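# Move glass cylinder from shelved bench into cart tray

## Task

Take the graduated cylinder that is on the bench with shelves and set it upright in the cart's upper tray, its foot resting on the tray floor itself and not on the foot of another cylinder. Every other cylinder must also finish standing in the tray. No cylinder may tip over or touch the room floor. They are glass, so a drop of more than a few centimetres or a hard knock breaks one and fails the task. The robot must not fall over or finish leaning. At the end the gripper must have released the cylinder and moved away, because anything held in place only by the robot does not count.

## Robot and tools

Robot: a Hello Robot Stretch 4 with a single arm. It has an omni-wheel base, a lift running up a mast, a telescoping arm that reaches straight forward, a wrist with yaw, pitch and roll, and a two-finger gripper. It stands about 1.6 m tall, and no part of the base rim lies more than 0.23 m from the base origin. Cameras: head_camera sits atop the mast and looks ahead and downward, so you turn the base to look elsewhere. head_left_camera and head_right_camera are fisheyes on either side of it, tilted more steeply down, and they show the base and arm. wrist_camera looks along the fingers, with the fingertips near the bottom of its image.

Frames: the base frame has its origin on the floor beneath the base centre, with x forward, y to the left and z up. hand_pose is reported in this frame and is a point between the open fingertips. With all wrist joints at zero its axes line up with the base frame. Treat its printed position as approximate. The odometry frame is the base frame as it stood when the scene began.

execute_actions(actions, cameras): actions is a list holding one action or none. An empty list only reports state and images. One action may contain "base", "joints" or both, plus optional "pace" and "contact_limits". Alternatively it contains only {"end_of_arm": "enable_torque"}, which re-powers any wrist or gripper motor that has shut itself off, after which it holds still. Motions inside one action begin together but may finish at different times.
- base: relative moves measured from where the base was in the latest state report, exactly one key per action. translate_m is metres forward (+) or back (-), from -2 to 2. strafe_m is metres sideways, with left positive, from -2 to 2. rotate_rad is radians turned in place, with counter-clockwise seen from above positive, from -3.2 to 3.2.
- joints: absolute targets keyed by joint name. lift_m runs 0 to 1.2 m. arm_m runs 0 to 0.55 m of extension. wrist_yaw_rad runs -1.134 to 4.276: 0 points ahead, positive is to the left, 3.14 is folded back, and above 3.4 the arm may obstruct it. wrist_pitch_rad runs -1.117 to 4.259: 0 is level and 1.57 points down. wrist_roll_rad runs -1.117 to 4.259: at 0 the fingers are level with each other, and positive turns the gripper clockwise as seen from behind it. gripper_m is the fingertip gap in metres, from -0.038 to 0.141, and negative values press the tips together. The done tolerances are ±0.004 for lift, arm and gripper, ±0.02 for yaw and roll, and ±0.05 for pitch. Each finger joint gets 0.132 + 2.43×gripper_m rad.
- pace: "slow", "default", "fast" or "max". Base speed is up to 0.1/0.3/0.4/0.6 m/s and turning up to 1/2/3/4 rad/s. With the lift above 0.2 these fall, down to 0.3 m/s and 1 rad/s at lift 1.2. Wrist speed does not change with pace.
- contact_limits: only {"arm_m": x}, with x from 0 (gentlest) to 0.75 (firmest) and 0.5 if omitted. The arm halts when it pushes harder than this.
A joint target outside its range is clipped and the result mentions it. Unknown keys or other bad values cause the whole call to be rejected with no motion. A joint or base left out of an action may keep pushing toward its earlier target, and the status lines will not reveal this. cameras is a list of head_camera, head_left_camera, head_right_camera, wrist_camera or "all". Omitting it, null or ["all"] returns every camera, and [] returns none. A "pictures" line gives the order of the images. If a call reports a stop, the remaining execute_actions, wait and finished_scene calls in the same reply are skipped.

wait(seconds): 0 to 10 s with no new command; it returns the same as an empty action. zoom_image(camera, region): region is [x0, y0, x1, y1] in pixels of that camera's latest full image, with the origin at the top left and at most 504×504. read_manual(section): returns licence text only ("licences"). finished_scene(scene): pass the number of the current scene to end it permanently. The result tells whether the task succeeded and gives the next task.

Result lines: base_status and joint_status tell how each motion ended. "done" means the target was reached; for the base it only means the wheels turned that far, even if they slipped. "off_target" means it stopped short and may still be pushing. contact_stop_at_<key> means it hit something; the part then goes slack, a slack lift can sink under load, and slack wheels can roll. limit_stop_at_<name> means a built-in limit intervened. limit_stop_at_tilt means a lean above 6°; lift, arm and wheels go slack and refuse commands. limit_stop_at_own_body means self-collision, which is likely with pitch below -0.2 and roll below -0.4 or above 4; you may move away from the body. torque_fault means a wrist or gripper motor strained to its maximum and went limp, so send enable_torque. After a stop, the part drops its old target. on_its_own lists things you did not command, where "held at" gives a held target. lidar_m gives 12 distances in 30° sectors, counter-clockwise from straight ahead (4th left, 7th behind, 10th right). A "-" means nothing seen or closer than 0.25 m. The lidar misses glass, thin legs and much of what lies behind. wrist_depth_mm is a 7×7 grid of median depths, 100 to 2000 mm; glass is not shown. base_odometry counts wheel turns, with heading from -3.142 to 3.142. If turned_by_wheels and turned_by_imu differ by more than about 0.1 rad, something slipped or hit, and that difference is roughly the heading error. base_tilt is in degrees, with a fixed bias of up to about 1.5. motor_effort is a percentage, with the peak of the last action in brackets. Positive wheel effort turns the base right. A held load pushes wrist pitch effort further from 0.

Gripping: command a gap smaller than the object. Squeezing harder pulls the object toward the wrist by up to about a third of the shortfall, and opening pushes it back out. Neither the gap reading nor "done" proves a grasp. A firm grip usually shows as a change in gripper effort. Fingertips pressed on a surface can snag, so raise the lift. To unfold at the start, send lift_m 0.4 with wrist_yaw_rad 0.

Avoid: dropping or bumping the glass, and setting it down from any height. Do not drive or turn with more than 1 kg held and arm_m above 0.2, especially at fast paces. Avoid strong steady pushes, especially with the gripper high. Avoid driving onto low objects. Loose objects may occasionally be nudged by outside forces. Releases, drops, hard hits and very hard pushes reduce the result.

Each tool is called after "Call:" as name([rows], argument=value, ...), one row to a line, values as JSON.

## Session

Call:
execute_actions(actions=[])

Scene clock: 0.00 s.
base_odometry: x=+0.000 y=+0.000 heading=+0.000 (m, m, rad; odometry frame)
turned_by_wheels: +0.000 (rad since the last result)
turned_by_imu: +0.000 (rad since the last result)
base_tilt: forward=-0.4 right=+0.1 (deg)
lidar_m: 1.62 1.86 1.92 2.04 1.90 1.69 1.78 1.65 1.78 1.99 1.21 1.23
base_status: not commanded
joint_positions: lift_m=+0.129 arm_m=+0.002 wrist_yaw_rad=+3.143 wrist_pitch_rad=-0.004 wrist_roll_rad=+0.015 gripper_m=+0.057
joint_status: not commanded
motor_effort: lift_m=+18 arm_m=+0 wrist_yaw_rad=-1 wrist_pitch_rad=-7 wrist_roll_rad=-2 gripper_m=-2 wheel_0=+1 wheel_1=+0 wheel_2=+0 (%)
hand_pose: x=-0.1155 y=+0.0870 z=+0.3087 quat_wxyz=(-0.001, +0.002, +0.007, +1.000) (m; base frame)
wrist_depth_mm: 142 142 - - - 1983 1661 / - 141 - - - 1921 1708 / - 121 166 - - 1863 1708 / - 134 191 - - 1863 1661 / 138 149 1808 - - 1983 1661 / 1397 1537 1182 1464 216 1430 1336 / 904 946 798 842 798 866 866
pictures: head_camera, head_left_camera, head_right_camera, wrist_camera
Images, in order (width x height): head_camera 420x560, head_left_camera 420x672, head_right_camera 420x672, wrist_camera 616x392.

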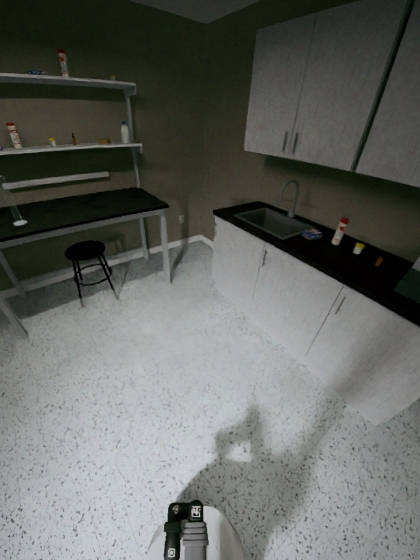

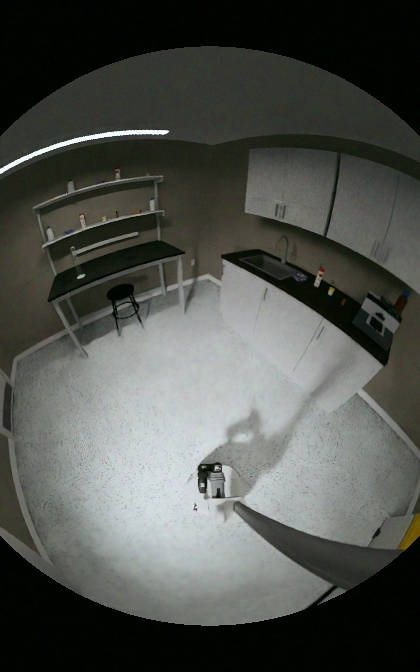

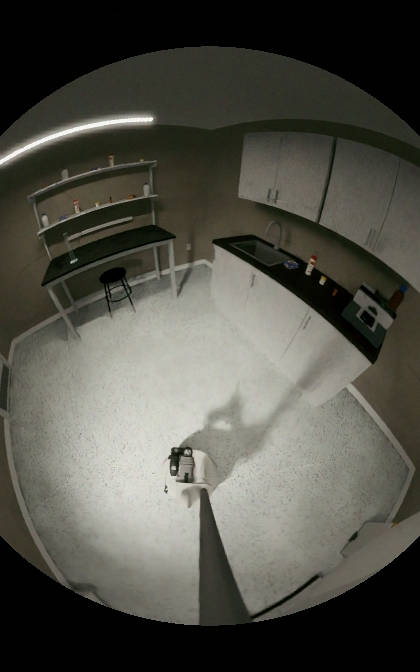

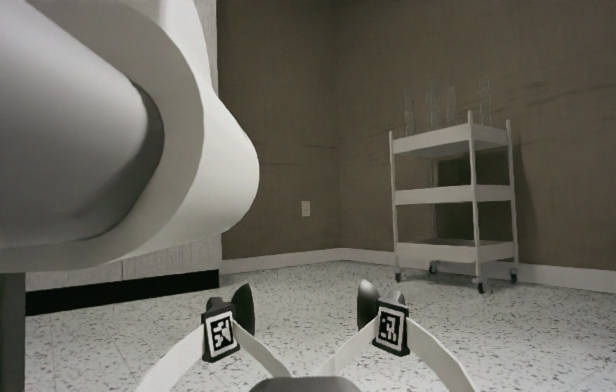

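Call:
execute_actions([
  {"base":{"rotate_rad":0.7},"joints":{"lift_m":0.84,"wrist_yaw_rad":0,"gripper_m":0.12}},
], cameras=["head_camera","wrist_camera"])

Scene clock: 6.03 s.
base_odometry: x=+0.000 y=+0.000 heading=+0.699 (m, m, rad; odometry frame)
turned_by_wheels: +0.699 (rad since the last result)
turned_by_imu: +0.692 (rad since the last result)
base_tilt: forward=-0.4 right=+0.2 (deg)
lidar_m: 1.86 2.47 1.96 1.91 1.67 1.69 1.65 1.84 1.26 1.21 1.30 1.91
base_status: done
joint_positions: lift_m=+0.840 arm_m=+0.002 wrist_yaw_rad=+0.000 wrist_pitch_rad=-0.004 wrist_roll_rad=+0.015 gripper_m=+0.120
joint_status: all done
motor_effort: lift_m=+20(20) arm_m=+0(0) wrist_yaw_rad=-1(8) wrist_pitch_rad=-8(8) wrist_roll_rad=-2(2) gripper_m=+0(4) wheel_0=-7(11) wheel_1=-5(10) wheel_2=-5(11) (%)
hand_pose: x=+0.4616 y=-0.0873 z=+1.0192 quat_wxyz=(+1.000, +0.007, -0.002, +0.000) (m; base frame)
wrist_depth_mm: - - - - - - - / - - - - - - - / - - - - - - - / - - - - - - - / - - - - 1863 1756 - / - - - - 1756 - - / - - - 154 - - -
pictures: head_camera, wrist_camera
Images, in order (width x height): head_camera 420x560, wrist_camera 616x392.

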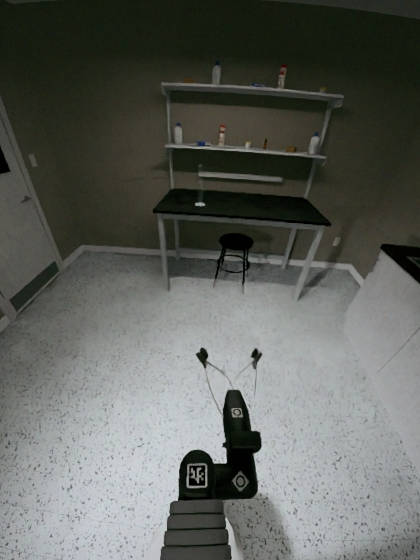

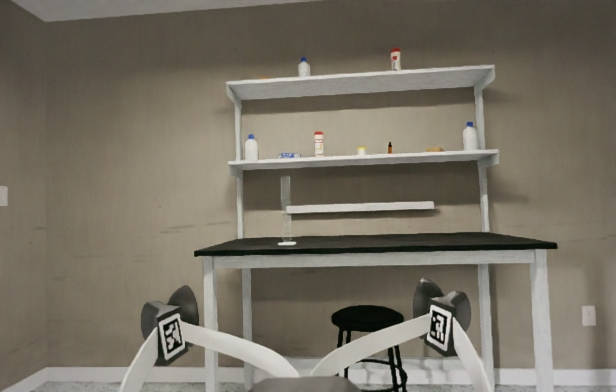

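Call:
execute_actions([
  {"base":{"translate_m":1.1},"pace":"fast"},
], cameras=["head_camera","wrist_camera"])

Scene clock: 13.57 s.
base_odometry: x=+0.842 y=+0.708 heading=+0.699 (m, m, rad; odometry frame)
turned_by_wheels: +0.001 (rad since the last result)
turned_by_imu: +0.002 (rad since the last result)
base_tilt: forward=-0.4 right=+0.1 (deg)
lidar_m: 0.76 0.82 1.82 1.80 1.95 2.32 2.74 1.74 1.35 1.31 1.00 0.76
base_status: done
joint_positions: lift_m=+0.840 arm_m=+0.002 wrist_yaw_rad=+0.000 wrist_pitch_rad=-0.004 wrist_roll_rad=+0.015 gripper_m=+0.120
joint_status: not commanded
motor_effort: lift_m=+19(20) arm_m=+0(0) wrist_yaw_rad=+0(2) wrist_pitch_rad=-8(9) wrist_roll_rad=-2(2) gripper_m=+0(1) wheel_0=+5(11) wheel_1=+2(8) wheel_2=-1(15) (%)
hand_pose: x=+0.4616 y=-0.0874 z=+1.0192 quat_wxyz=(+1.000, +0.007, -0.002, +0.000) (m; base frame)
wrist_depth_mm: 1430 1397 1336 1336 1308 1255 1229 / 1397 1366 1336 1336 1281 1255 1078 / 1430 1336 1366 1336 1308 1255 1229 / 1397 1366 1366 1336 1281 1255 1229 / 1397 1336 1336 1308 1281 1255 1229 / 778 661 634 634 549 539 574 / 597 580 564 154 544 530 525
pictures: head_camera, wrist_camera
Images, in order (width x height): head_camera 420x560, wrist_camera 616x392.

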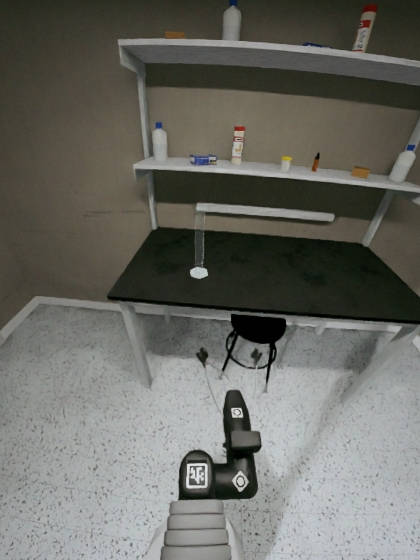

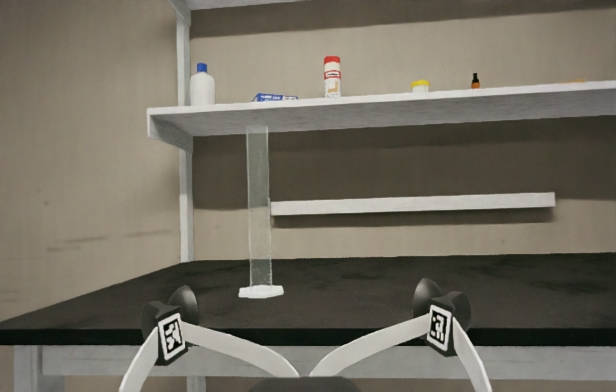

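Call:
execute_actions([
  {"base":{"strafe_m":0.09},"joints":{"arm_m":0.4}},
], cameras=["head_camera","wrist_camera"])

Scene clock: 19.50 s.
base_odometry: x=+0.784 y=+0.777 heading=+0.699 (m, m, rad; odometry frame)
turned_by_wheels: +0.000 (rad since the last result)
turned_by_imu: -0.001 (rad since the last result)
base_tilt: forward=-0.4 right=+0.1 (deg)
lidar_m: 0.77 0.82 1.74 1.70 1.85 2.23 2.75 1.85 1.43 1.39 1.01 0.78
base_status: done
joint_positions: lift_m=+0.840 arm_m=+0.399 wrist_yaw_rad=+0.000 wrist_pitch_rad=-0.004 wrist_roll_rad=+0.015 gripper_m=+0.120
joint_status: all done
motor_effort: lift_m=+19(19) arm_m=+7(6) wrist_yaw_rad=-1(0) wrist_pitch_rad=-8(8) wrist_roll_rad=-1(1) gripper_m=-1(0) wheel_0=-6(12) wheel_1=+2(11) wheel_2=+0(1) (%)
hand_pose: x=+0.8582 y=-0.0874 z=+1.0192 quat_wxyz=(+1.000, +0.007, -0.002, +0.000) (m; base frame)
wrist_depth_mm: 991 991 768 654 668 627 647 / 991 768 820 820 842 866 866 / 976 960 946 904 891 891 891 / 976 946 946 931 891 878 866 / 960 946 931 917 891 878 866 / 976 654 574 615 539 535 569 / 415 357 349 154 362 353 375
pictures: head_camera, wrist_camera
Images, in order (width x height): head_camera 420x560, wrist_camera 616x392.

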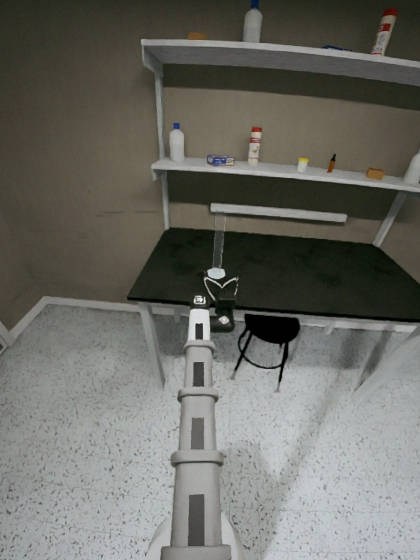

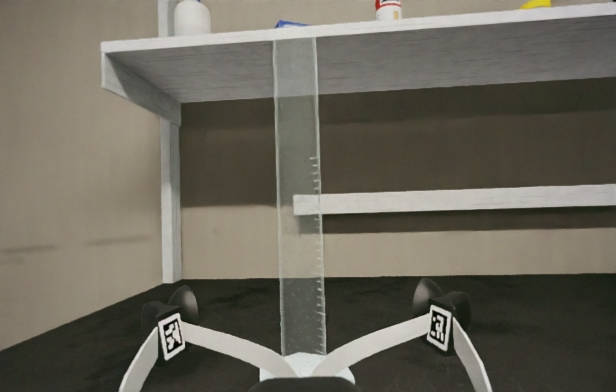

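Call:
execute_actions([
  {"base":{"translate_m":0.04},"joints":{"arm_m":0.55},"pace":"slow"},
], cameras=["wrist_camera"])

Scene clock: 25.50 s.
base_odometry: x=+0.814 y=+0.802 heading=+0.700 (m, m, rad; odometry frame)
turned_by_wheels: +0.001 (rad since the last result)
turned_by_imu: +0.000 (rad since the last result)
base_tilt: forward=-0.4 right=+0.1 (deg)
lidar_m: 0.72 0.80 1.73 1.68 1.83 2.30 2.78 1.88 1.44 1.39 0.98 0.75
base_status: done
joint_positions: lift_m=+0.840 arm_m=+0.549 wrist_yaw_rad=+0.000 wrist_pitch_rad=-0.004 wrist_roll_rad=+0.015 gripper_m=+0.120
joint_status: all done
motor_effort: lift_m=+19(19) arm_m=+7(5) wrist_yaw_rad=+0(0) wrist_pitch_rad=-9(8) wrist_roll_rad=-1(3) gripper_m=-1(1) wheel_0=+8(11) wheel_1=+5(7) wheel_2=-5(10) (%)
hand_pose: x=+1.0082 y=-0.0874 z=+1.0192 quat_wxyz=(+1.000, +0.007, -0.002, +0.000) (m; base frame)
wrist_depth_mm: 508 559 569 569 580 597 597 / 778 732 759 741 723 707 699 / 788 768 759 732 715 699 707 / 788 750 741 732 715 647 640 / 778 759 741 723 715 691 676 / 778 654 621 609 544 530 574 / 415 359 349 154 359 355 375
pictures: wrist_camera
Images, in order (width x height): wrist_camera 616x392.

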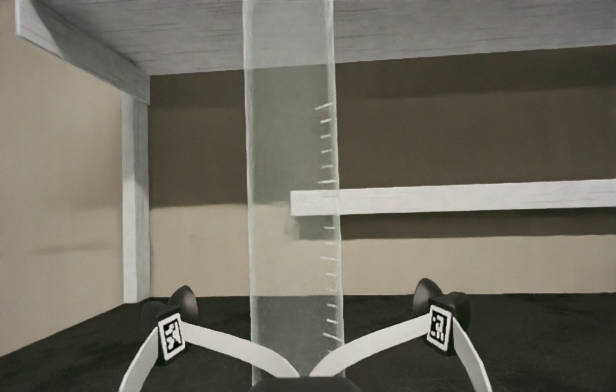

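Width ~88, centred. Grip.

Call:
execute_actions([
  {"joints":{"gripper_m":0.008},"pace":"slow"},
], cameras=["wrist_camera"])

Call:
execute_actions([
  {"joints":{"lift_m":0.9},"pace":"slow"},
], cameras=["wrist_camera"])

Scene clock: 32.73 s.
base_odometry: x=+0.814 y=+0.802 heading=+0.700 (m, m, rad; odometry frame)
turned_by_wheels: +0.000 (rad since the last result)
turned_by_imu: -0.001 (rad since the last result)
base_tilt: forward=-0.4 right=+0.1 (deg)
lidar_m: 0.74 0.78 1.74 1.71 1.85 2.34 2.79 1.87 1.44 1.39 0.95 0.74
base_status: not commanded
joint_positions: lift_m=+0.840 arm_m=+0.549 wrist_yaw_rad=+0.000 wrist_pitch_rad=-0.004 wrist_roll_rad=+0.015 gripper_m=+0.008
joint_status: all done
motor_effort: lift_m=+19(19) arm_m=+7(7) wrist_yaw_rad=-1(0) wrist_pitch_rad=-10(8) wrist_roll_rad=-2(1) gripper_m=-9(9) wheel_0=+8(8) wheel_1=+6(6) wheel_2=-5(5) (%)
hand_pose: x=+1.0082 y=-0.0874 z=+1.0192 quat_wxyz=(+1.000, +0.007, -0.002, +0.000) (m; base frame)
wrist_depth_mm: 512 559 564 580 585 591 609 / 778 741 750 732 723 715 699 / 788 759 750 741 723 707 707 / 798 750 750 732 715 654 640 / 778 741 741 732 715 699 683 / 768 654 634 504 539 574 569 / 415 407 183 368 334 375 370
pictures: wrist_camera
Images, in order (width x height): wrist_camera 616x392.

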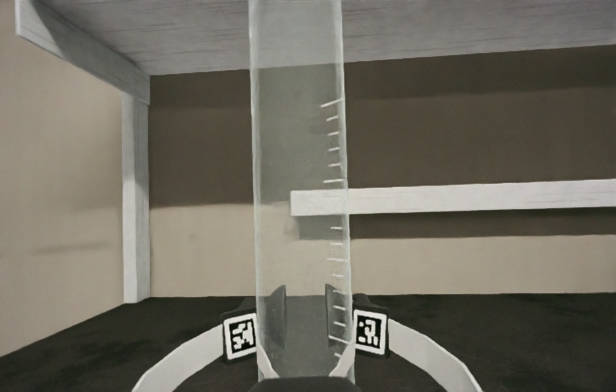

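Scene clock: 34.10 s.
base_odometry: x=+0.814 y=+0.802 heading=+0.700 (m, m, rad; odometry frame)
turned_by_wheels: +0.000 (rad since the last result)
turned_by_imu: +0.000 (rad since the last result)
base_tilt: forward=-0.3 right=+0.2 (deg)
lidar_m: 0.73 0.81 1.73 1.69 1.85 2.30 2.80 1.89 1.43 1.40 0.98 0.75
base_status: not commanded
joint_positions: lift_m=+0.900 arm_m=+0.549 wrist_yaw_rad=+0.000 wrist_pitch_rad=-0.002 wrist_roll_rad=+0.015 gripper_m=+0.008
joint_status: all done
motor_effort: lift_m=+21(22) arm_m=+7(7) wrist_yaw_rad=-1(1) wrist_pitch_rad=-15(14) wrist_roll_rad=-2(2) gripper_m=-7(10) wheel_0=+8(7) wheel_1=+6(5) wheel_2=-5(5) (%)
hand_pose: x=+1.0082 y=-0.0874 z=+1.0785 quat_wxyz=(+1.000, +0.007, -0.001, +0.000) (m; base frame)
wrist_depth_mm: 466 473 452 459 469 469 477 / 535 615 647 668 676 691 691 / 778 759 759 732 715 707 691 / 788 759 750 741 715 707 683 / 778 759 741 723 715 683 683 / 778 750 732 676 715 691 683 / 768 554 184 500 452 512 504
pictures: wrist_camera
Images, in order (width x height): wrist_camera 616x392.

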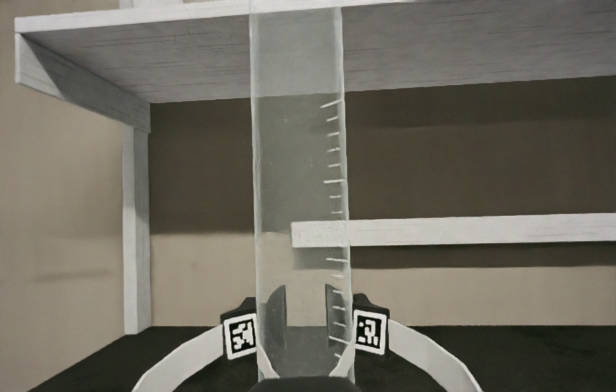

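Call:
execute_actions([
  {"joints":{"arm_m":0.0},"pace":"slow"},
], cameras=[])

Call:
execute_actions([
  {"base":{"translate_m":-1.2},"joints":{"lift_m":1.2}},
], cameras=[])

Call:
execute_actions([
  {"base":{"rotate_rad":1.5},"pace":"slow"},
], cameras=["head_camera","head_left_camera","head_right_camera"])

Scene clock: 48.57 s.
base_odometry: x=+0.814 y=+0.802 heading=+0.700 (m, m, rad; odometry frame)
turned_by_wheels: +0.000 (rad since the last result)
turned_by_imu: -0.002 (rad since the last result)
base_tilt: forward=-0.4 right=+0.1 (deg)
lidar_m: 0.36 0.78 1.73 1.69 1.83 2.28 2.79 1.85 1.44 1.41 0.98 0.40
base_status: not commanded
joint_positions: lift_m=+0.900 arm_m=+0.003 wrist_yaw_rad=+0.000 wrist_pitch_rad=-0.002 wrist_roll_rad=+0.015 gripper_m=+0.008
joint_status: all done
joint sent to its limit — the command would take arm_m past its lower limit, so that joint was sent only as far as its limit.
motor_effort: lift_m=+21(21) arm_m=-7(9) wrist_yaw_rad=-1(1) wrist_pitch_rad=-16(15) wrist_roll_rad=-3(1) gripper_m=-9(9) wheel_0=+8(8) wheel_1=+5(5) wheel_2=-5(5) (%)
hand_pose: x=+0.4628 y=-0.0874 z=+1.0785 quat_wxyz=(+1.000, +0.007, -0.001, +0.000) (m; base frame)
wrist_depth_mm: 1397 1336 1281 1308 1255 1255 1205 / 1366 1336 1308 1281 1255 1255 1182 / 1366 1336 1138 1182 1205 1205 1205 / 1336 1336 1308 1255 1229 1205 1229 / 1336 1281 1255 1281 1229 1205 1205 / 1336 1336 866 691 750 809 778 / 1336 559 183 504 473 521 508
pictures: none
No camera images: the call's "cameras" was empty. Leave "cameras" out to get every camera's image.

Scene clock: 54.07 s.
base_odometry: x=-0.104 y=+0.030 heading=+0.699 (m, m, rad; odometry frame)
turned_by_wheels: +0.000 (rad since the last result)
turned_by_imu: -0.005 (rad since the last result)
base_tilt: forward=-0.3 right=+0.1 (deg)
lidar_m: 0.37 2.38 1.87 1.81 1.57 1.62 1.59 1.77 1.98 1.29 1.39 0.39
base_status: done
joint_positions: lift_m=+1.199 arm_m=+0.003 wrist_yaw_rad=+0.000 wrist_pitch_rad=-0.002 wrist_roll_rad=+0.015 gripper_m=+0.008
joint_status: all done
motor_effort: lift_m=+19(24) arm_m=-7(7) wrist_yaw_rad=-1(1) wrist_pitch_rad=-16(15) wrist_roll_rad=-2(2) gripper_m=-10(8) wheel_0=-6(13) wheel_1=-3(8) wheel_2=+4(13) (%)
hand_pose: x=+0.4628 y=-0.0874 z=+1.3778 quat_wxyz=(+1.000, +0.007, -0.001, +0.000) (m; base frame)
wrist_depth_mm: 1983 - 1808 - - - - / - - - - - - - / - - - - - - - / - - - - - - - / - - - - - - - / - - - 1661 1708 1863 - / - - 184 1708 1863 - -
pictures: none
No camera images: the call's "cameras" was empty. Leave "cameras" out to get every camera's image.

Scene clock: 56.83 s.
base_odometry: x=-0.104 y=+0.030 heading=+2.198 (m, m, rad; odometry frame)
turned_by_wheels: +1.499 (rad since the last result)
turned_by_imu: +1.486 (rad since the last result)
base_tilt: forward=-0.4 right=+0.1 (deg)
lidar_m: 0.35 1.56 1.67 1.57 1.72 2.00 1.32 1.38 1.91 1.93 2.54 0.40
base_status: done
joint_positions: lift_m=+1.199 arm_m=+0.003 wrist_yaw_rad=+0.000 wrist_pitch_rad=-0.002 wrist_roll_rad=+0.015 gripper_m=+0.008
joint_status: not commanded
motor_effort: lift_m=+19(19) arm_m=-7(7) wrist_yaw_rad=-1(1) wrist_pitch_rad=-15(15) wrist_roll_rad=-2(2) gripper_m=-11(8) wheel_0=-6(11) wheel_1=-3(7) wheel_2=-4(10) (%)
hand_pose: x=+0.4628 y=-0.0874 z=+1.3778 quat_wxyz=(+1.000, +0.007, -0.001, +0.000) (m; base frame)
wrist_depth_mm: 1618 1661 1576 1618 1708 1537 1618 / 1576 1618 1618 1576 1618 1618 1618 / 1618 1661 1661 1618 1618 1576 1576 / 1618 1618 1618 1576 1618 1576 1618 / 1576 1618 1576 1618 1576 1618 1618 / 1661 1618 1618 1618 1576 1576 1576 / 1618 1576 184 1537 1576 1537 1537
pictures: head_camera, head_left_camera, head_right_camera
Images, in order (width x height): head_camera 420x560, head_left_camera 420x672, head_right_camera 420x672.

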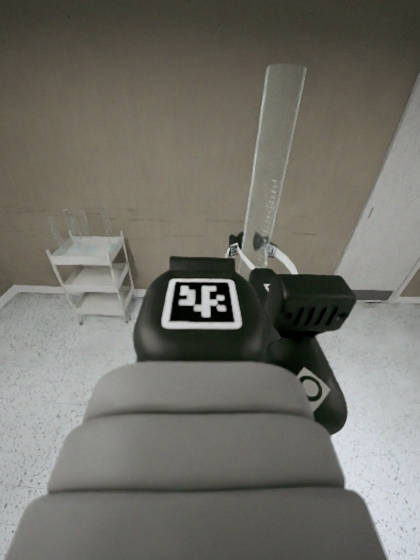

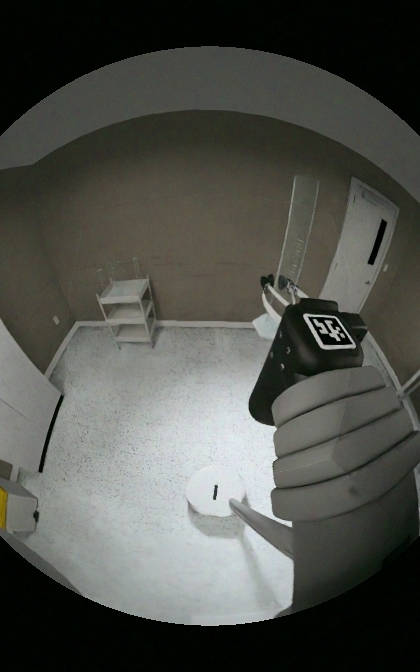

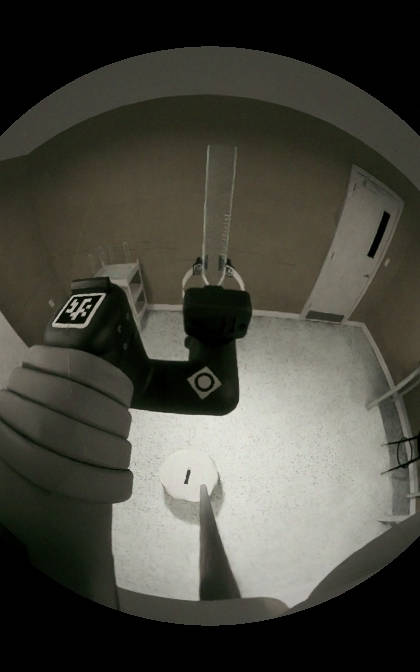

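Call:
execute_actions([
  {"base":{"strafe_m":1.0}},
], cameras=[])

Call:
execute_actions([
  {"base":{"translate_m":0.55}},
], cameras=["head_left_camera","head_right_camera"])

Call:
zoom_image(camera="head_left_camera", region=[150,240,310,420])

Call:
zoom_image(camera="head_right_camera", region=[130,240,290,420])

Scene clock: 67.33 s.
base_odometry: x=-0.914 y=-0.557 heading=+2.198 (m, m, rad; odometry frame)
turned_by_wheels: +0.000 (rad since the last result)
turned_by_imu: -0.002 (rad since the last result)
base_tilt: forward=-0.4 right=+0.2 (deg)
lidar_m: 0.36 0.85 0.57 0.58 0.60 0.94 1.90 1.56 1.88 2.92 2.60 0.41
base_status: done
joint_positions: lift_m=+1.199 arm_m=+0.003 wrist_yaw_rad=+0.000 wrist_pitch_rad=-0.002 wrist_roll_rad=+0.015 gripper_m=+0.008
joint_status: not commanded
motor_effort: lift_m=+19(19) arm_m=-7(7) wrist_yaw_rad=-1(0) wrist_pitch_rad=-14(14) wrist_roll_rad=-1(2) gripper_m=-9(8) wheel_0=-6(13) wheel_1=+2(11) wheel_2=+0(3) (%)
hand_pose: x=+0.4628 y=-0.0874 z=+1.3778 quat_wxyz=(+1.000, +0.007, -0.001, +0.000) (m; base frame)
wrist_depth_mm: 1661 1708 1618 1618 1661 1618 1661 / 1661 1618 1661 1618 1708 1618 1618 / 1618 1618 1618 1618 1618 1618 1576 / 1618 1618 1618 1618 1618 1618 1576 / 1661 1661 1618 1618 1576 1618 1618 / 1618 1618 1661 1618 1618 1618 1576 / 1576 1618 185 1618 1499 1576 1576
pictures: none
No camera images: the call's "cameras" was empty. Leave "cameras" out to get every camera's image.

Scene clock: 70.67 s.
base_odometry: x=-1.236 y=-0.111 heading=+2.198 (m, m, rad; odometry frame)
turned_by_wheels: +0.000 (rad since the last result)
turned_by_imu: +0.001 (rad since the last result)
base_tilt: forward=-0.4 right=+0.1 (deg)
lidar_m: 0.36 1.36 1.07 0.57 0.62 0.84 2.46 2.04 2.70 2.95 1.81 0.40
base_status: done
joint_positions: lift_m=+1.199 arm_m=+0.003 wrist_yaw_rad=+0.000 wrist_pitch_rad=-0.002 wrist_roll_rad=+0.015 gripper_m=+0.008
joint_status: not commanded
motor_effort: lift_m=+19(19) arm_m=-7(7) wrist_yaw_rad=-1(1) wrist_pitch_rad=-16(17) wrist_roll_rad=-2(2) gripper_m=-10(9) wheel_0=+6(13) wheel_1=+3(8) wheel_2=-3(13) (%)
hand_pose: x=+0.4628 y=-0.0874 z=+1.3778 quat_wxyz=(+1.000, +0.007, -0.001, +0.000) (m; base frame)
wrist_depth_mm: 1098 1098 1060 1098 1078 1078 1078 / 1098 1078 1078 1060 1078 1078 1078 / 1060 1078 1078 1078 1078 1060 1042 / 1078 1078 1078 1060 1078 1060 1042 / 1060 1078 1042 1060 1060 1042 1060 / 1078 1042 1060 1042 1042 1042 1042 / 1078 1060 184 1060 1025 1025 1042
pictures: head_left_camera, head_right_camera
Images, in order (width x height): head_left_camera 420x672, head_right_camera 420x672.

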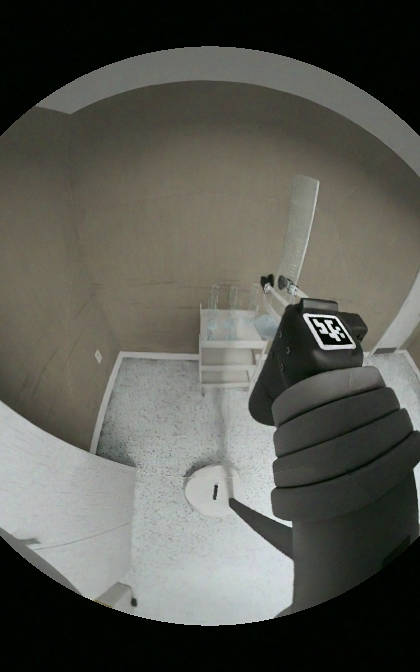

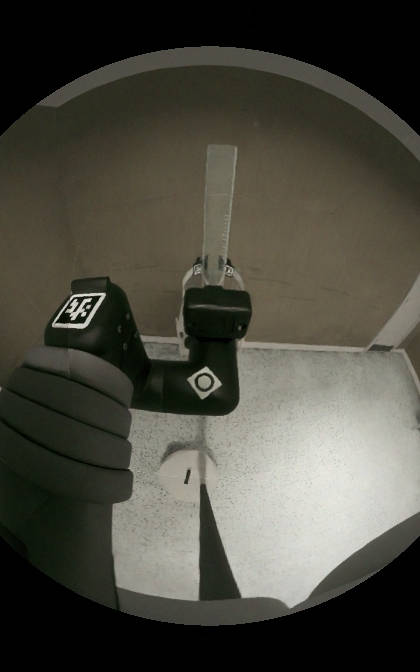

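Region (150, 240, 310, 420) of head_left_camera's 420x672 image, scaled by 2.800, with more detail than that image has.

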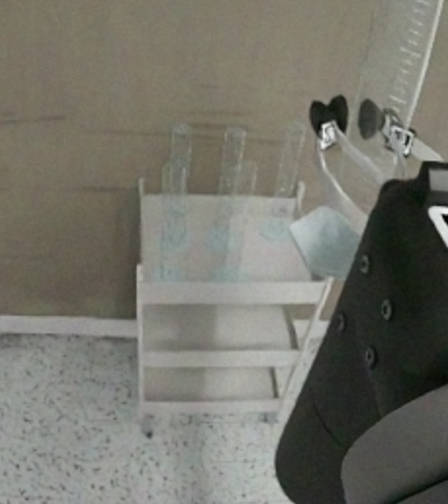

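Region (130, 240, 290, 420) of head_right_camera's 420x672 image, scaled by 2.800, with more detail than that image has.

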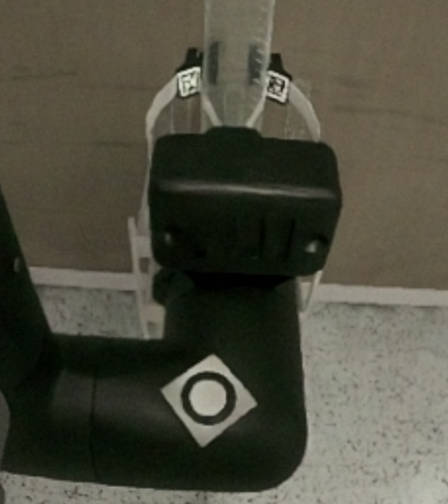

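Call:
execute_actions([
  {"base":{"strafe_m":-0.1},"pace":"slow"},
], cameras=[])

Call:
execute_actions([
  {"base":{"translate_m":0.08},"joints":{"arm_m":0.3},"pace":"slow"},
], cameras=[])

Call:
execute_actions([
  {"joints":{"lift_m":0.82},"pace":"slow"},
], cameras=["head_right_camera","wrist_camera"])

Call:
zoom_image(camera="head_right_camera", region=[150,220,270,380])

Scene clock: 81.93 s.
base_odometry: x=-1.156 y=-0.053 heading=+2.198 (m, m, rad; odometry frame)
turned_by_wheels: +0.000 (rad since the last result)
turned_by_imu: -0.001 (rad since the last result)
base_tilt: forward=-0.3 right=+0.1 (deg)
lidar_m: 0.37 1.34 1.18 0.66 0.71 1.01 2.45 2.00 2.69 2.88 1.81 0.39
base_status: done
joint_positions: lift_m=+1.199 arm_m=+0.003 wrist_yaw_rad=+0.000 wrist_pitch_rad=-0.002 wrist_roll_rad=+0.015 gripper_m=+0.008
joint_status: not commanded
motor_effort: lift_m=+19(19) arm_m=-7(7) wrist_yaw_rad=-1(1) wrist_pitch_rad=-16(15) wrist_roll_rad=-2(2) gripper_m=-9(8) wheel_0=+7(11) wheel_1=-4(10) wheel_2=+0(2) (%)
hand_pose: x=+0.4628 y=-0.0874 z=+1.3778 quat_wxyz=(+1.000, +0.007, -0.001, +0.000) (m; base frame)
wrist_depth_mm: 1078 1078 1078 1078 1078 1060 1078 / 1078 1078 1098 1060 1078 1060 1060 / 1078 1098 1060 1060 1060 1078 1060 / 1078 1060 1060 1060 1060 1042 1042 / 1060 1060 1078 1060 1042 1060 1042 / 1060 1060 1060 1078 1042 1042 1060 / 1042 1060 185 1042 1042 1060 1025
pictures: none
No camera images: the call's "cameras" was empty. Leave "cameras" out to get every camera's image.

Scene clock: 86.20 s.
base_odometry: x=-1.202 y=+0.011 heading=+2.199 (m, m, rad; odometry frame)
turned_by_wheels: +0.000 (rad since the last result)
turned_by_imu: +0.000 (rad since the last result)
base_tilt: forward=-0.4 right=+0.1 (deg)
lidar_m: 0.67 1.28 1.18 0.68 0.72 1.01 2.54 2.09 2.81 2.87 1.70 0.83
base_status: done
joint_positions: lift_m=+1.199 arm_m=+0.299 wrist_yaw_rad=+0.000 wrist_pitch_rad=-0.002 wrist_roll_rad=+0.015 gripper_m=+0.008
joint_status: all done
motor_effort: lift_m=+19(19) arm_m=+7(6) wrist_yaw_rad=-1(1) wrist_pitch_rad=-13(13) wrist_roll_rad=-2(1) gripper_m=-9(8) wheel_0=+7(11) wheel_1=+6(7) wheel_2=-6(11) (%)
hand_pose: x=+0.7582 y=-0.0874 z=+1.3778 quat_wxyz=(+1.000, +0.007, -0.001, +0.000) (m; base frame)
wrist_depth_mm: 691 715 699 691 707 691 691 / 707 699 699 691 691 691 691 / 707 699 691 691 683 691 683 / 699 699 683 691 699 691 676 / 691 683 683 683 691 676 668 / 683 691 691 676 676 676 668 / 699 683 184 676 676 676 668
pictures: none
No camera images: the call's "cameras" was empty. Leave "cameras" out to get every camera's image.

Scene clock: 89.77 s.
base_odometry: x=-1.202 y=+0.011 heading=+2.199 (m, m, rad; odometry frame)
turned_by_wheels: +0.000 (rad since the last result)
turned_by_imu: -0.001 (rad since the last result)
base_tilt: forward=-0.3 right=+0.1 (deg)
lidar_m: 0.73 1.28 1.15 0.66 0.72 1.00 2.55 2.07 2.81 2.88 1.69 0.82
base_status: not commanded
joint_positions: lift_m=+0.820 arm_m=+0.299 wrist_yaw_rad=+0.000 wrist_pitch_rad=-0.002 wrist_roll_rad=+0.015 gripper_m=+0.008
joint_status: all done
motor_effort: lift_m=+15(20) arm_m=+7(7) wrist_yaw_rad=+0(0) wrist_pitch_rad=-15(15) wrist_roll_rad=-2(1) gripper_m=-9(9) wheel_0=+6(7) wheel_1=+6(6) wheel_2=-6(6) (%)
hand_pose: x=+0.7582 y=-0.0874 z=+0.9989 quat_wxyz=(+1.000, +0.007, -0.001, +0.000) (m; base frame)
wrist_depth_mm: 699 707 691 699 691 691 691 / 707 707 699 699 691 691 691 / 707 691 691 691 691 683 691 / 707 699 683 691 683 691 683 / 699 691 691 676 683 683 683 / 691 691 699 683 683 676 661 / 683 683 184 676 676 676 668
pictures: head_right_camera, wrist_camera
Images, in order (width x height): head_right_camera 420x672, wrist_camera 616x392.

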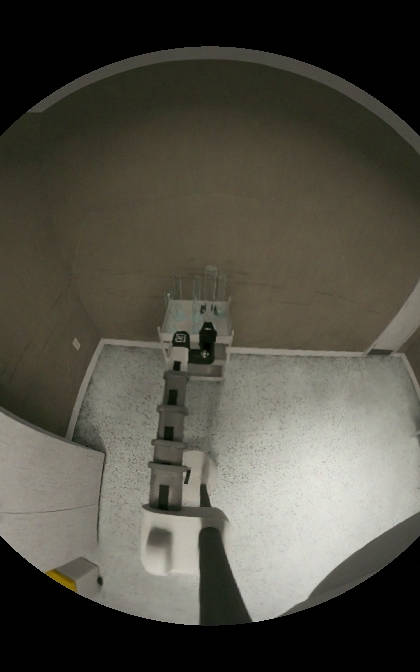

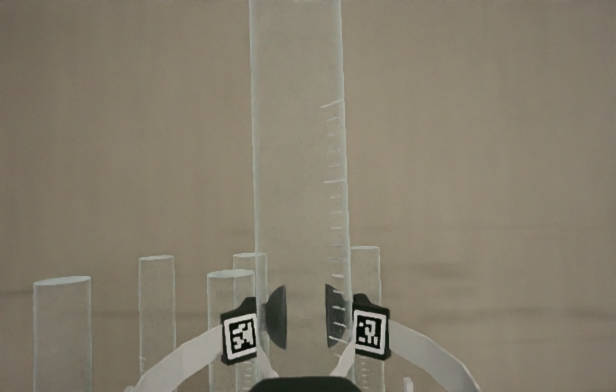

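Region (150, 220, 270, 380) of head_right_camera's 420x672 image, scaled by 3.150, with more detail than that image has; it fills the left 378 columns of this view, and the rest is white.

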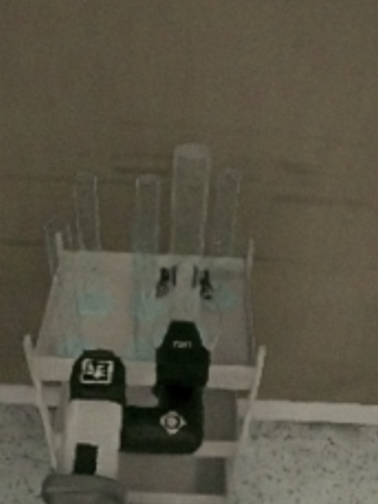

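Call:
execute_actions([
  {"base":{"strafe_m":-0.08},"pace":"slow"},
], cameras=["wrist_camera"])

Call:
execute_actions([
  {"joints":{"arm_m":0.44},"pace":"slow"},
], cameras=["wrist_camera"])

Call:
execute_actions([
  {"joints":{"lift_m":0.68},"pace":"slow"},
], cameras=["wrist_camera","head_right_camera"])

Call:
zoom_image(camera="head_right_camera", region=[140,240,260,400])

Scene clock: 102.93 s.
base_odometry: x=-1.138 y=+0.058 heading=+2.199 (m, m, rad; odometry frame)
turned_by_wheels: +0.000 (rad since the last result)
turned_by_imu: -0.001 (rad since the last result)
base_tilt: forward=-0.4 right=+0.2 (deg)
lidar_m: 0.74 0.84 1.27 0.75 0.79 1.11 2.38 2.05 2.83 2.77 1.71 1.26
base_status: done
joint_positions: lift_m=+0.820 arm_m=+0.299 wrist_yaw_rad=+0.000 wrist_pitch_rad=-0.002 wrist_roll_rad=+0.015 gripper_m=+0.008
joint_status: not commanded
motor_effort: lift_m=+15(15) arm_m=+7(7) wrist_yaw_rad=+0(0) wrist_pitch_rad=-14(16) wrist_roll_rad=-2(2) gripper_m=-8(9) wheel_0=+7(12) wheel_1=-5(9) wheel_2=+0(5) (%)
hand_pose: x=+0.7582 y=-0.0874 z=+0.9989 quat_wxyz=(+1.000, +0.007, -0.001, +0.000) (m; base frame)
wrist_depth_mm: 699 707 707 699 699 691 691 / 707 699 707 699 691 691 683 / 699 699 691 691 683 683 691 / 699 691 676 691 683 683 683 / 691 691 691 683 676 668 676 / 683 691 683 676 676 676 668 / 691 683 183 676 585 676 668
pictures: wrist_camera
Images, in order (width x height): wrist_camera 616x392.

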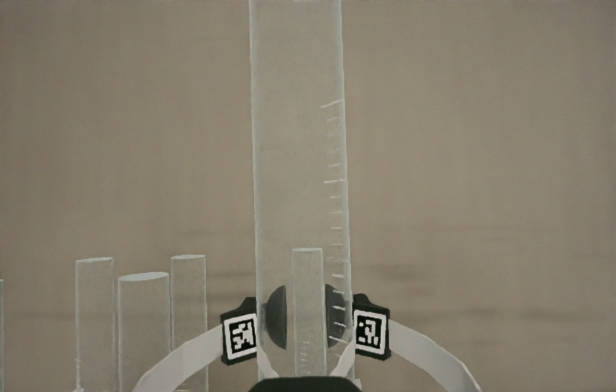

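Scene clock: 105.60 s.
base_odometry: x=-1.138 y=+0.058 heading=+2.199 (m, m, rad; odometry frame)
turned_by_wheels: +0.000 (rad since the last result)
turned_by_imu: -0.001 (rad since the last result)
base_tilt: forward=-0.4 right=+0.1 (deg)
lidar_m: 0.78 0.83 1.25 0.75 0.77 1.11 2.38 2.05 2.83 2.77 1.70 1.26
base_status: not commanded
joint_positions: lift_m=+0.820 arm_m=+0.439 wrist_yaw_rad=+0.000 wrist_pitch_rad=-0.002 wrist_roll_rad=+0.015 gripper_m=+0.008
joint_status: all done
motor_effort: lift_m=+16(15) arm_m=+7(8) wrist_yaw_rad=-1(1) wrist_pitch_rad=-16(18) wrist_roll_rad=-2(1) gripper_m=-9(9) wheel_0=+7(7) wheel_1=-5(5) wheel_2=+0(0) (%)
hand_pose: x=+0.8982 y=-0.0874 z=+0.9989 quat_wxyz=(+1.000, +0.007, -0.001, +0.000) (m; base frame)
wrist_depth_mm: 564 569 554 554 554 554 549 / 559 559 559 554 554 549 549 / 554 554 554 554 549 549 549 / 549 554 554 549 549 539 544 / 544 549 549 539 544 535 535 / 549 549 549 539 539 544 539 / 549 544 184 539 535 535 535
pictures: wrist_camera
Images, in order (width x height): wrist_camera 616x392.

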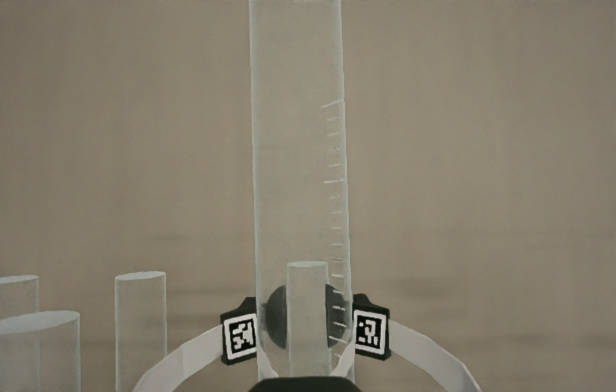

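Scene clock: 107.57 s.
base_odometry: x=-1.138 y=+0.058 heading=+2.199 (m, m, rad; odometry frame)
turned_by_wheels: +0.000 (rad since the last result)
turned_by_imu: +0.000 (rad since the last result)
base_tilt: forward=-0.4 right=+0.1 (deg)
lidar_m: 0.80 0.83 1.27 0.75 0.79 1.11 2.38 2.06 2.82 2.78 1.71 1.25
base_status: not commanded
joint_positions: lift_m=+0.680 arm_m=+0.439 wrist_yaw_rad=+0.000 wrist_pitch_rad=-0.002 wrist_roll_rad=+0.015 gripper_m=+0.008
joint_status: all done
motor_effort: lift_m=+15(15) arm_m=+7(7) wrist_yaw_rad=-1(1) wrist_pitch_rad=-16(16) wrist_roll_rad=-2(1) gripper_m=-9(9) wheel_0=+8(7) wheel_1=-5(5) wheel_2=+0(0) (%)
hand_pose: x=+0.8982 y=-0.0874 z=+0.8589 quat_wxyz=(+1.000, +0.007, -0.001, +0.000) (m; base frame)
wrist_depth_mm: 559 564 559 559 554 549 549 / 559 559 554 549 554 549 549 / 559 554 559 549 544 544 544 / 554 554 549 549 544 539 535 / 554 549 544 549 544 539 535 / 549 544 544 539 535 539 530 / 452 539 184 452 413 535 535
pictures: head_right_camera, wrist_camera
Images, in order (width x height): head_right_camera 420x672, wrist_camera 616x392.

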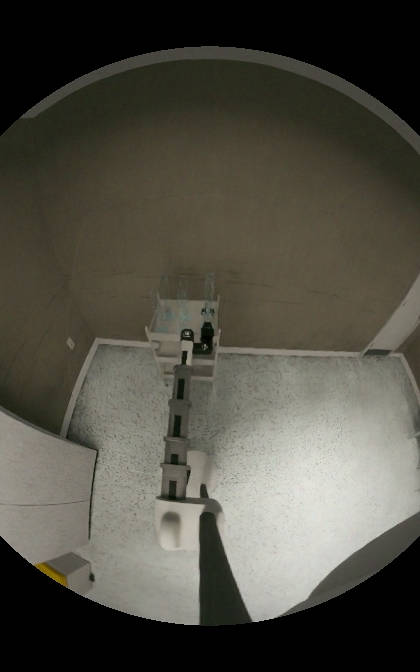

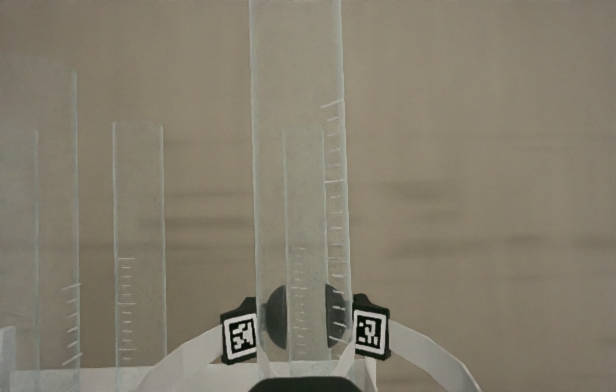

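Region (140, 240, 260, 400) of head_right_camera's 420x672 image, scaled by 3.150, with more detail than that image has; it fills the left 378 columns of this view, and the rest is white.

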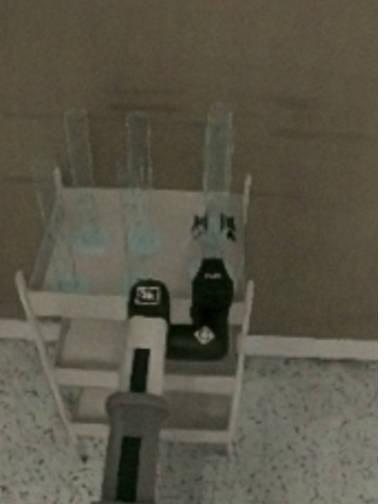

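Call:
execute_actions([
  {"joints":{"lift_m":0.595},"pace":"slow"},
], cameras=["wrist_camera"])

Scene clock: 113.37 s.
base_odometry: x=-1.138 y=+0.058 heading=+2.199 (m, m, rad; odometry frame)
turned_by_wheels: +0.000 (rad since the last result)
turned_by_imu: -0.001 (rad since the last result)
base_tilt: forward=-0.4 right=+0.2 (deg)
lidar_m: 0.78 0.82 1.26 0.76 0.79 1.12 2.38 2.06 2.82 2.78 1.69 1.26
base_status: not commanded
joint_positions: lift_m=+0.595 arm_m=+0.439 wrist_yaw_rad=+0.000 wrist_pitch_rad=-0.009 wrist_roll_rad=+0.015 gripper_m=+0.008
joint_status: all done
motor_effort: lift_m=+12(15) arm_m=+4(7) wrist_yaw_rad=-2(9) wrist_pitch_rad=+5(28) wrist_roll_rad=-2(2) gripper_m=-12(12) wheel_0=+5(7) wheel_1=-5(5) wheel_2=+0(0) (%)
hand_pose: x=+0.8987 y=-0.0873 z=+0.7763 quat_wxyz=(+1.000, +0.007, -0.005, +0.000) (m; base frame)
wrist_depth_mm: 564 564 564 559 554 554 554 / 559 559 559 554 554 554 549 / 554 549 549 549 544 539 549 / 554 549 554 544 544 539 539 / 544 549 544 544 539 539 544 / 455 445 442 436 535 539 530 / 430 442 184 384 238 535 530
pictures: wrist_camera
Images, in order (width x height): wrist_camera 616x392.

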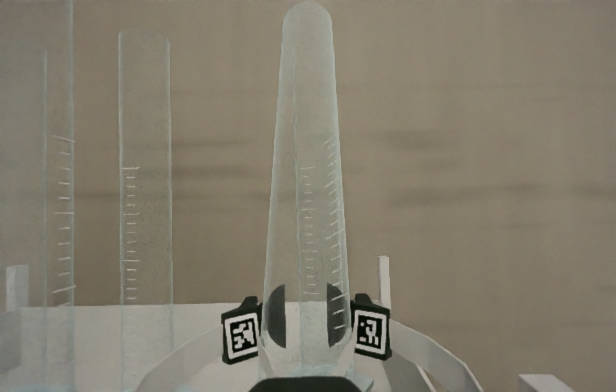

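Call:
execute_actions([
  {"joints":{"lift_m":0.66},"pace":"slow"},
], cameras=["wrist_camera","head_right_camera"])

Call:
zoom_image(camera="head_right_camera", region=[160,270,250,370])

Scene clock: 117.93 s.
base_odometry: x=-1.138 y=+0.058 heading=+2.199 (m, m, rad; odometry frame)
turned_by_wheels: +0.000 (rad since the last result)
turned_by_imu: -0.001 (rad since the last result)
base_tilt: forward=-0.4 right=+0.1 (deg)
lidar_m: 0.76 0.83 1.25 0.75 0.79 1.13 2.40 2.02 2.81 2.76 1.68 1.27
base_status: not commanded
joint_positions: lift_m=+0.660 arm_m=+0.439 wrist_yaw_rad=+0.000 wrist_pitch_rad=-0.002 wrist_roll_rad=+0.015 gripper_m=+0.008
joint_status: all done
motor_effort: lift_m=+21(20) arm_m=+4(4) wrist_yaw_rad=-1(1) wrist_pitch_rad=-16(14) wrist_roll_rad=-1(2) gripper_m=-10(12) wheel_0=+5(5) wheel_1=-5(5) wheel_2=+0(0) (%)
hand_pose: x=+0.8987 y=-0.0874 z=+0.8384 quat_wxyz=(+1.000, +0.007, -0.001, +0.000) (m; base frame)
wrist_depth_mm: 564 559 554 549 554 554 549 / 559 559 554 549 554 544 544 / 554 554 554 554 544 544 544 / 554 549 544 549 549 539 535 / 549 549 544 539 544 539 539 / 544 549 539 539 535 535 535 / 449 449 183 436 413 530 535
pictures: head_right_camera, wrist_camera
Images, in order (width x height): head_right_camera 420x672, wrist_camera 616x392.

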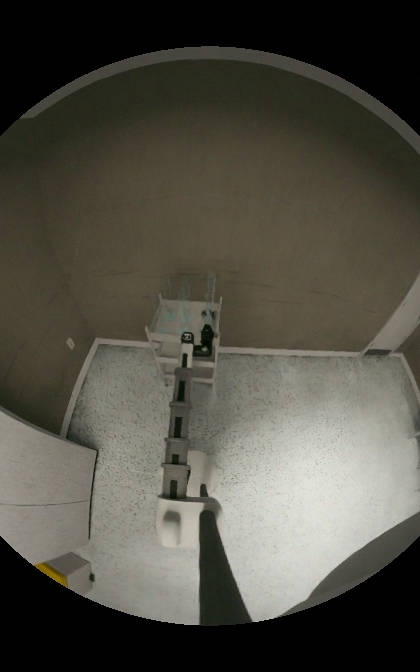

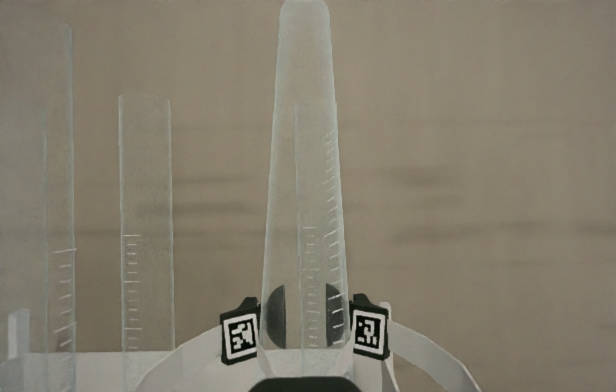

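Region (160, 270, 250, 370) of head_right_camera's 420x672 image, scaled by 5.040, with more detail than that image has; it fills the left 454 columns of this view, and the rest is white.

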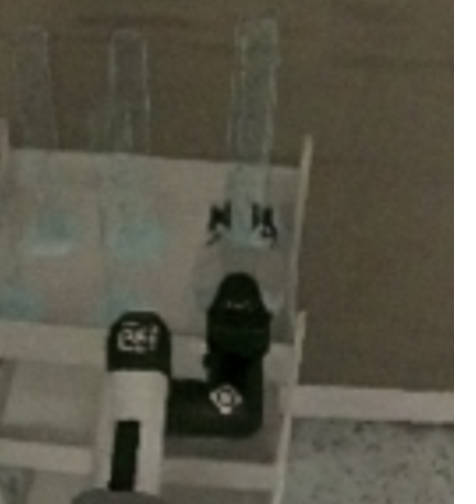

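Call:
execute_actions([
  {"joints":{"lift_m":0.72,"wrist_pitch_rad":-0.3},"pace":"slow"},
], cameras=["wrist_camera","head_left_camera","head_camera"])

Call:
zoom_image(camera="head_left_camera", region=[180,250,300,390])

Scene clock: 127.47 s.
base_odometry: x=-1.138 y=+0.058 heading=+2.199 (m, m, rad; odometry frame)
turned_by_wheels: +0.000 (rad since the last result)
turned_by_imu: -0.001 (rad since the last result)
base_tilt: forward=-0.4 right=+0.1 (deg)
lidar_m: 0.76 0.82 1.25 0.74 0.79 1.11 2.37 2.04 2.83 2.80 1.69 1.27
base_status: not commanded
joint_positions: lift_m=+0.720 arm_m=+0.439 wrist_yaw_rad=+0.000 wrist_pitch_rad=-0.295 wrist_roll_rad=+0.015 gripper_m=+0.008
joint_status: all done
motor_effort: lift_m=+21(26) arm_m=+4(4) wrist_yaw_rad=-1(2) wrist_pitch_rad=-14(22) wrist_roll_rad=-3(1) gripper_m=-10(10) wheel_0=+5(5) wheel_1=-5(5) wheel_2=+0(0) (%)
hand_pose: x=+0.8862 y=-0.0874 z=+0.9819 quat_wxyz=(+0.989, +0.007, -0.147, +0.001) (m; base frame)
wrist_depth_mm: 723 715 707 699 699 691 691 / 683 676 668 668 661 661 647 / 640 640 634 627 627 621 615 / 609 609 603 597 597 585 585 / 585 574 569 564 564 564 554 / 549 544 544 530 535 530 530 / 525 530 184 512 508 512 508
pictures: head_camera, head_left_camera, wrist_camera
Images, in order (width x height): head_camera 420x560, head_left_camera 420x672, wrist_camera 616x392.

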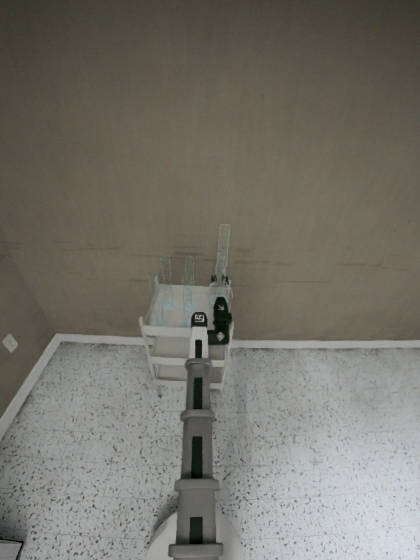

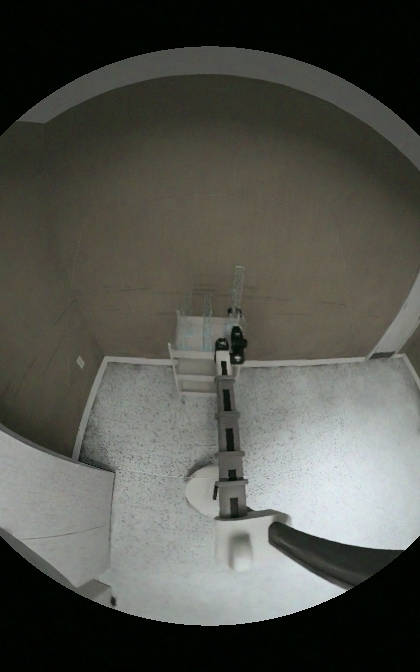

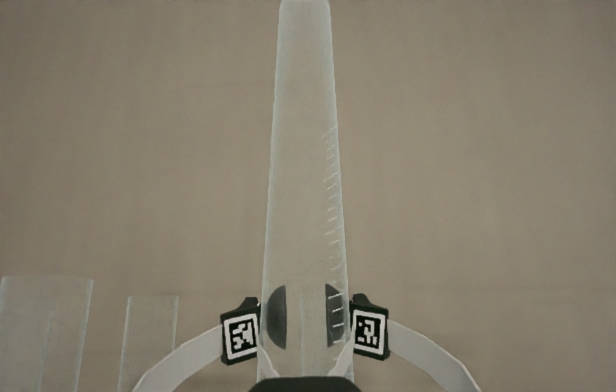

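Region (180, 250, 300, 390) of head_left_camera's 420x672 image, scaled by 3.600, with more detail than that image has; it fills the left 432 columns of this view, and the rest is white.

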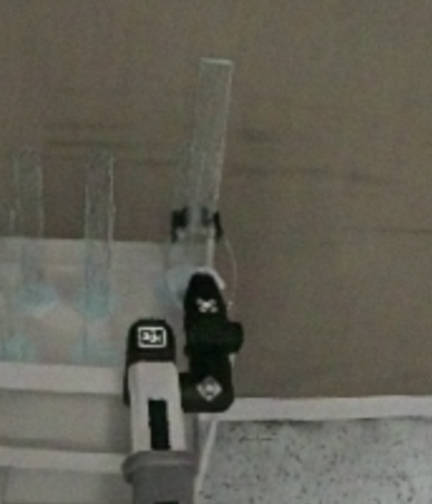

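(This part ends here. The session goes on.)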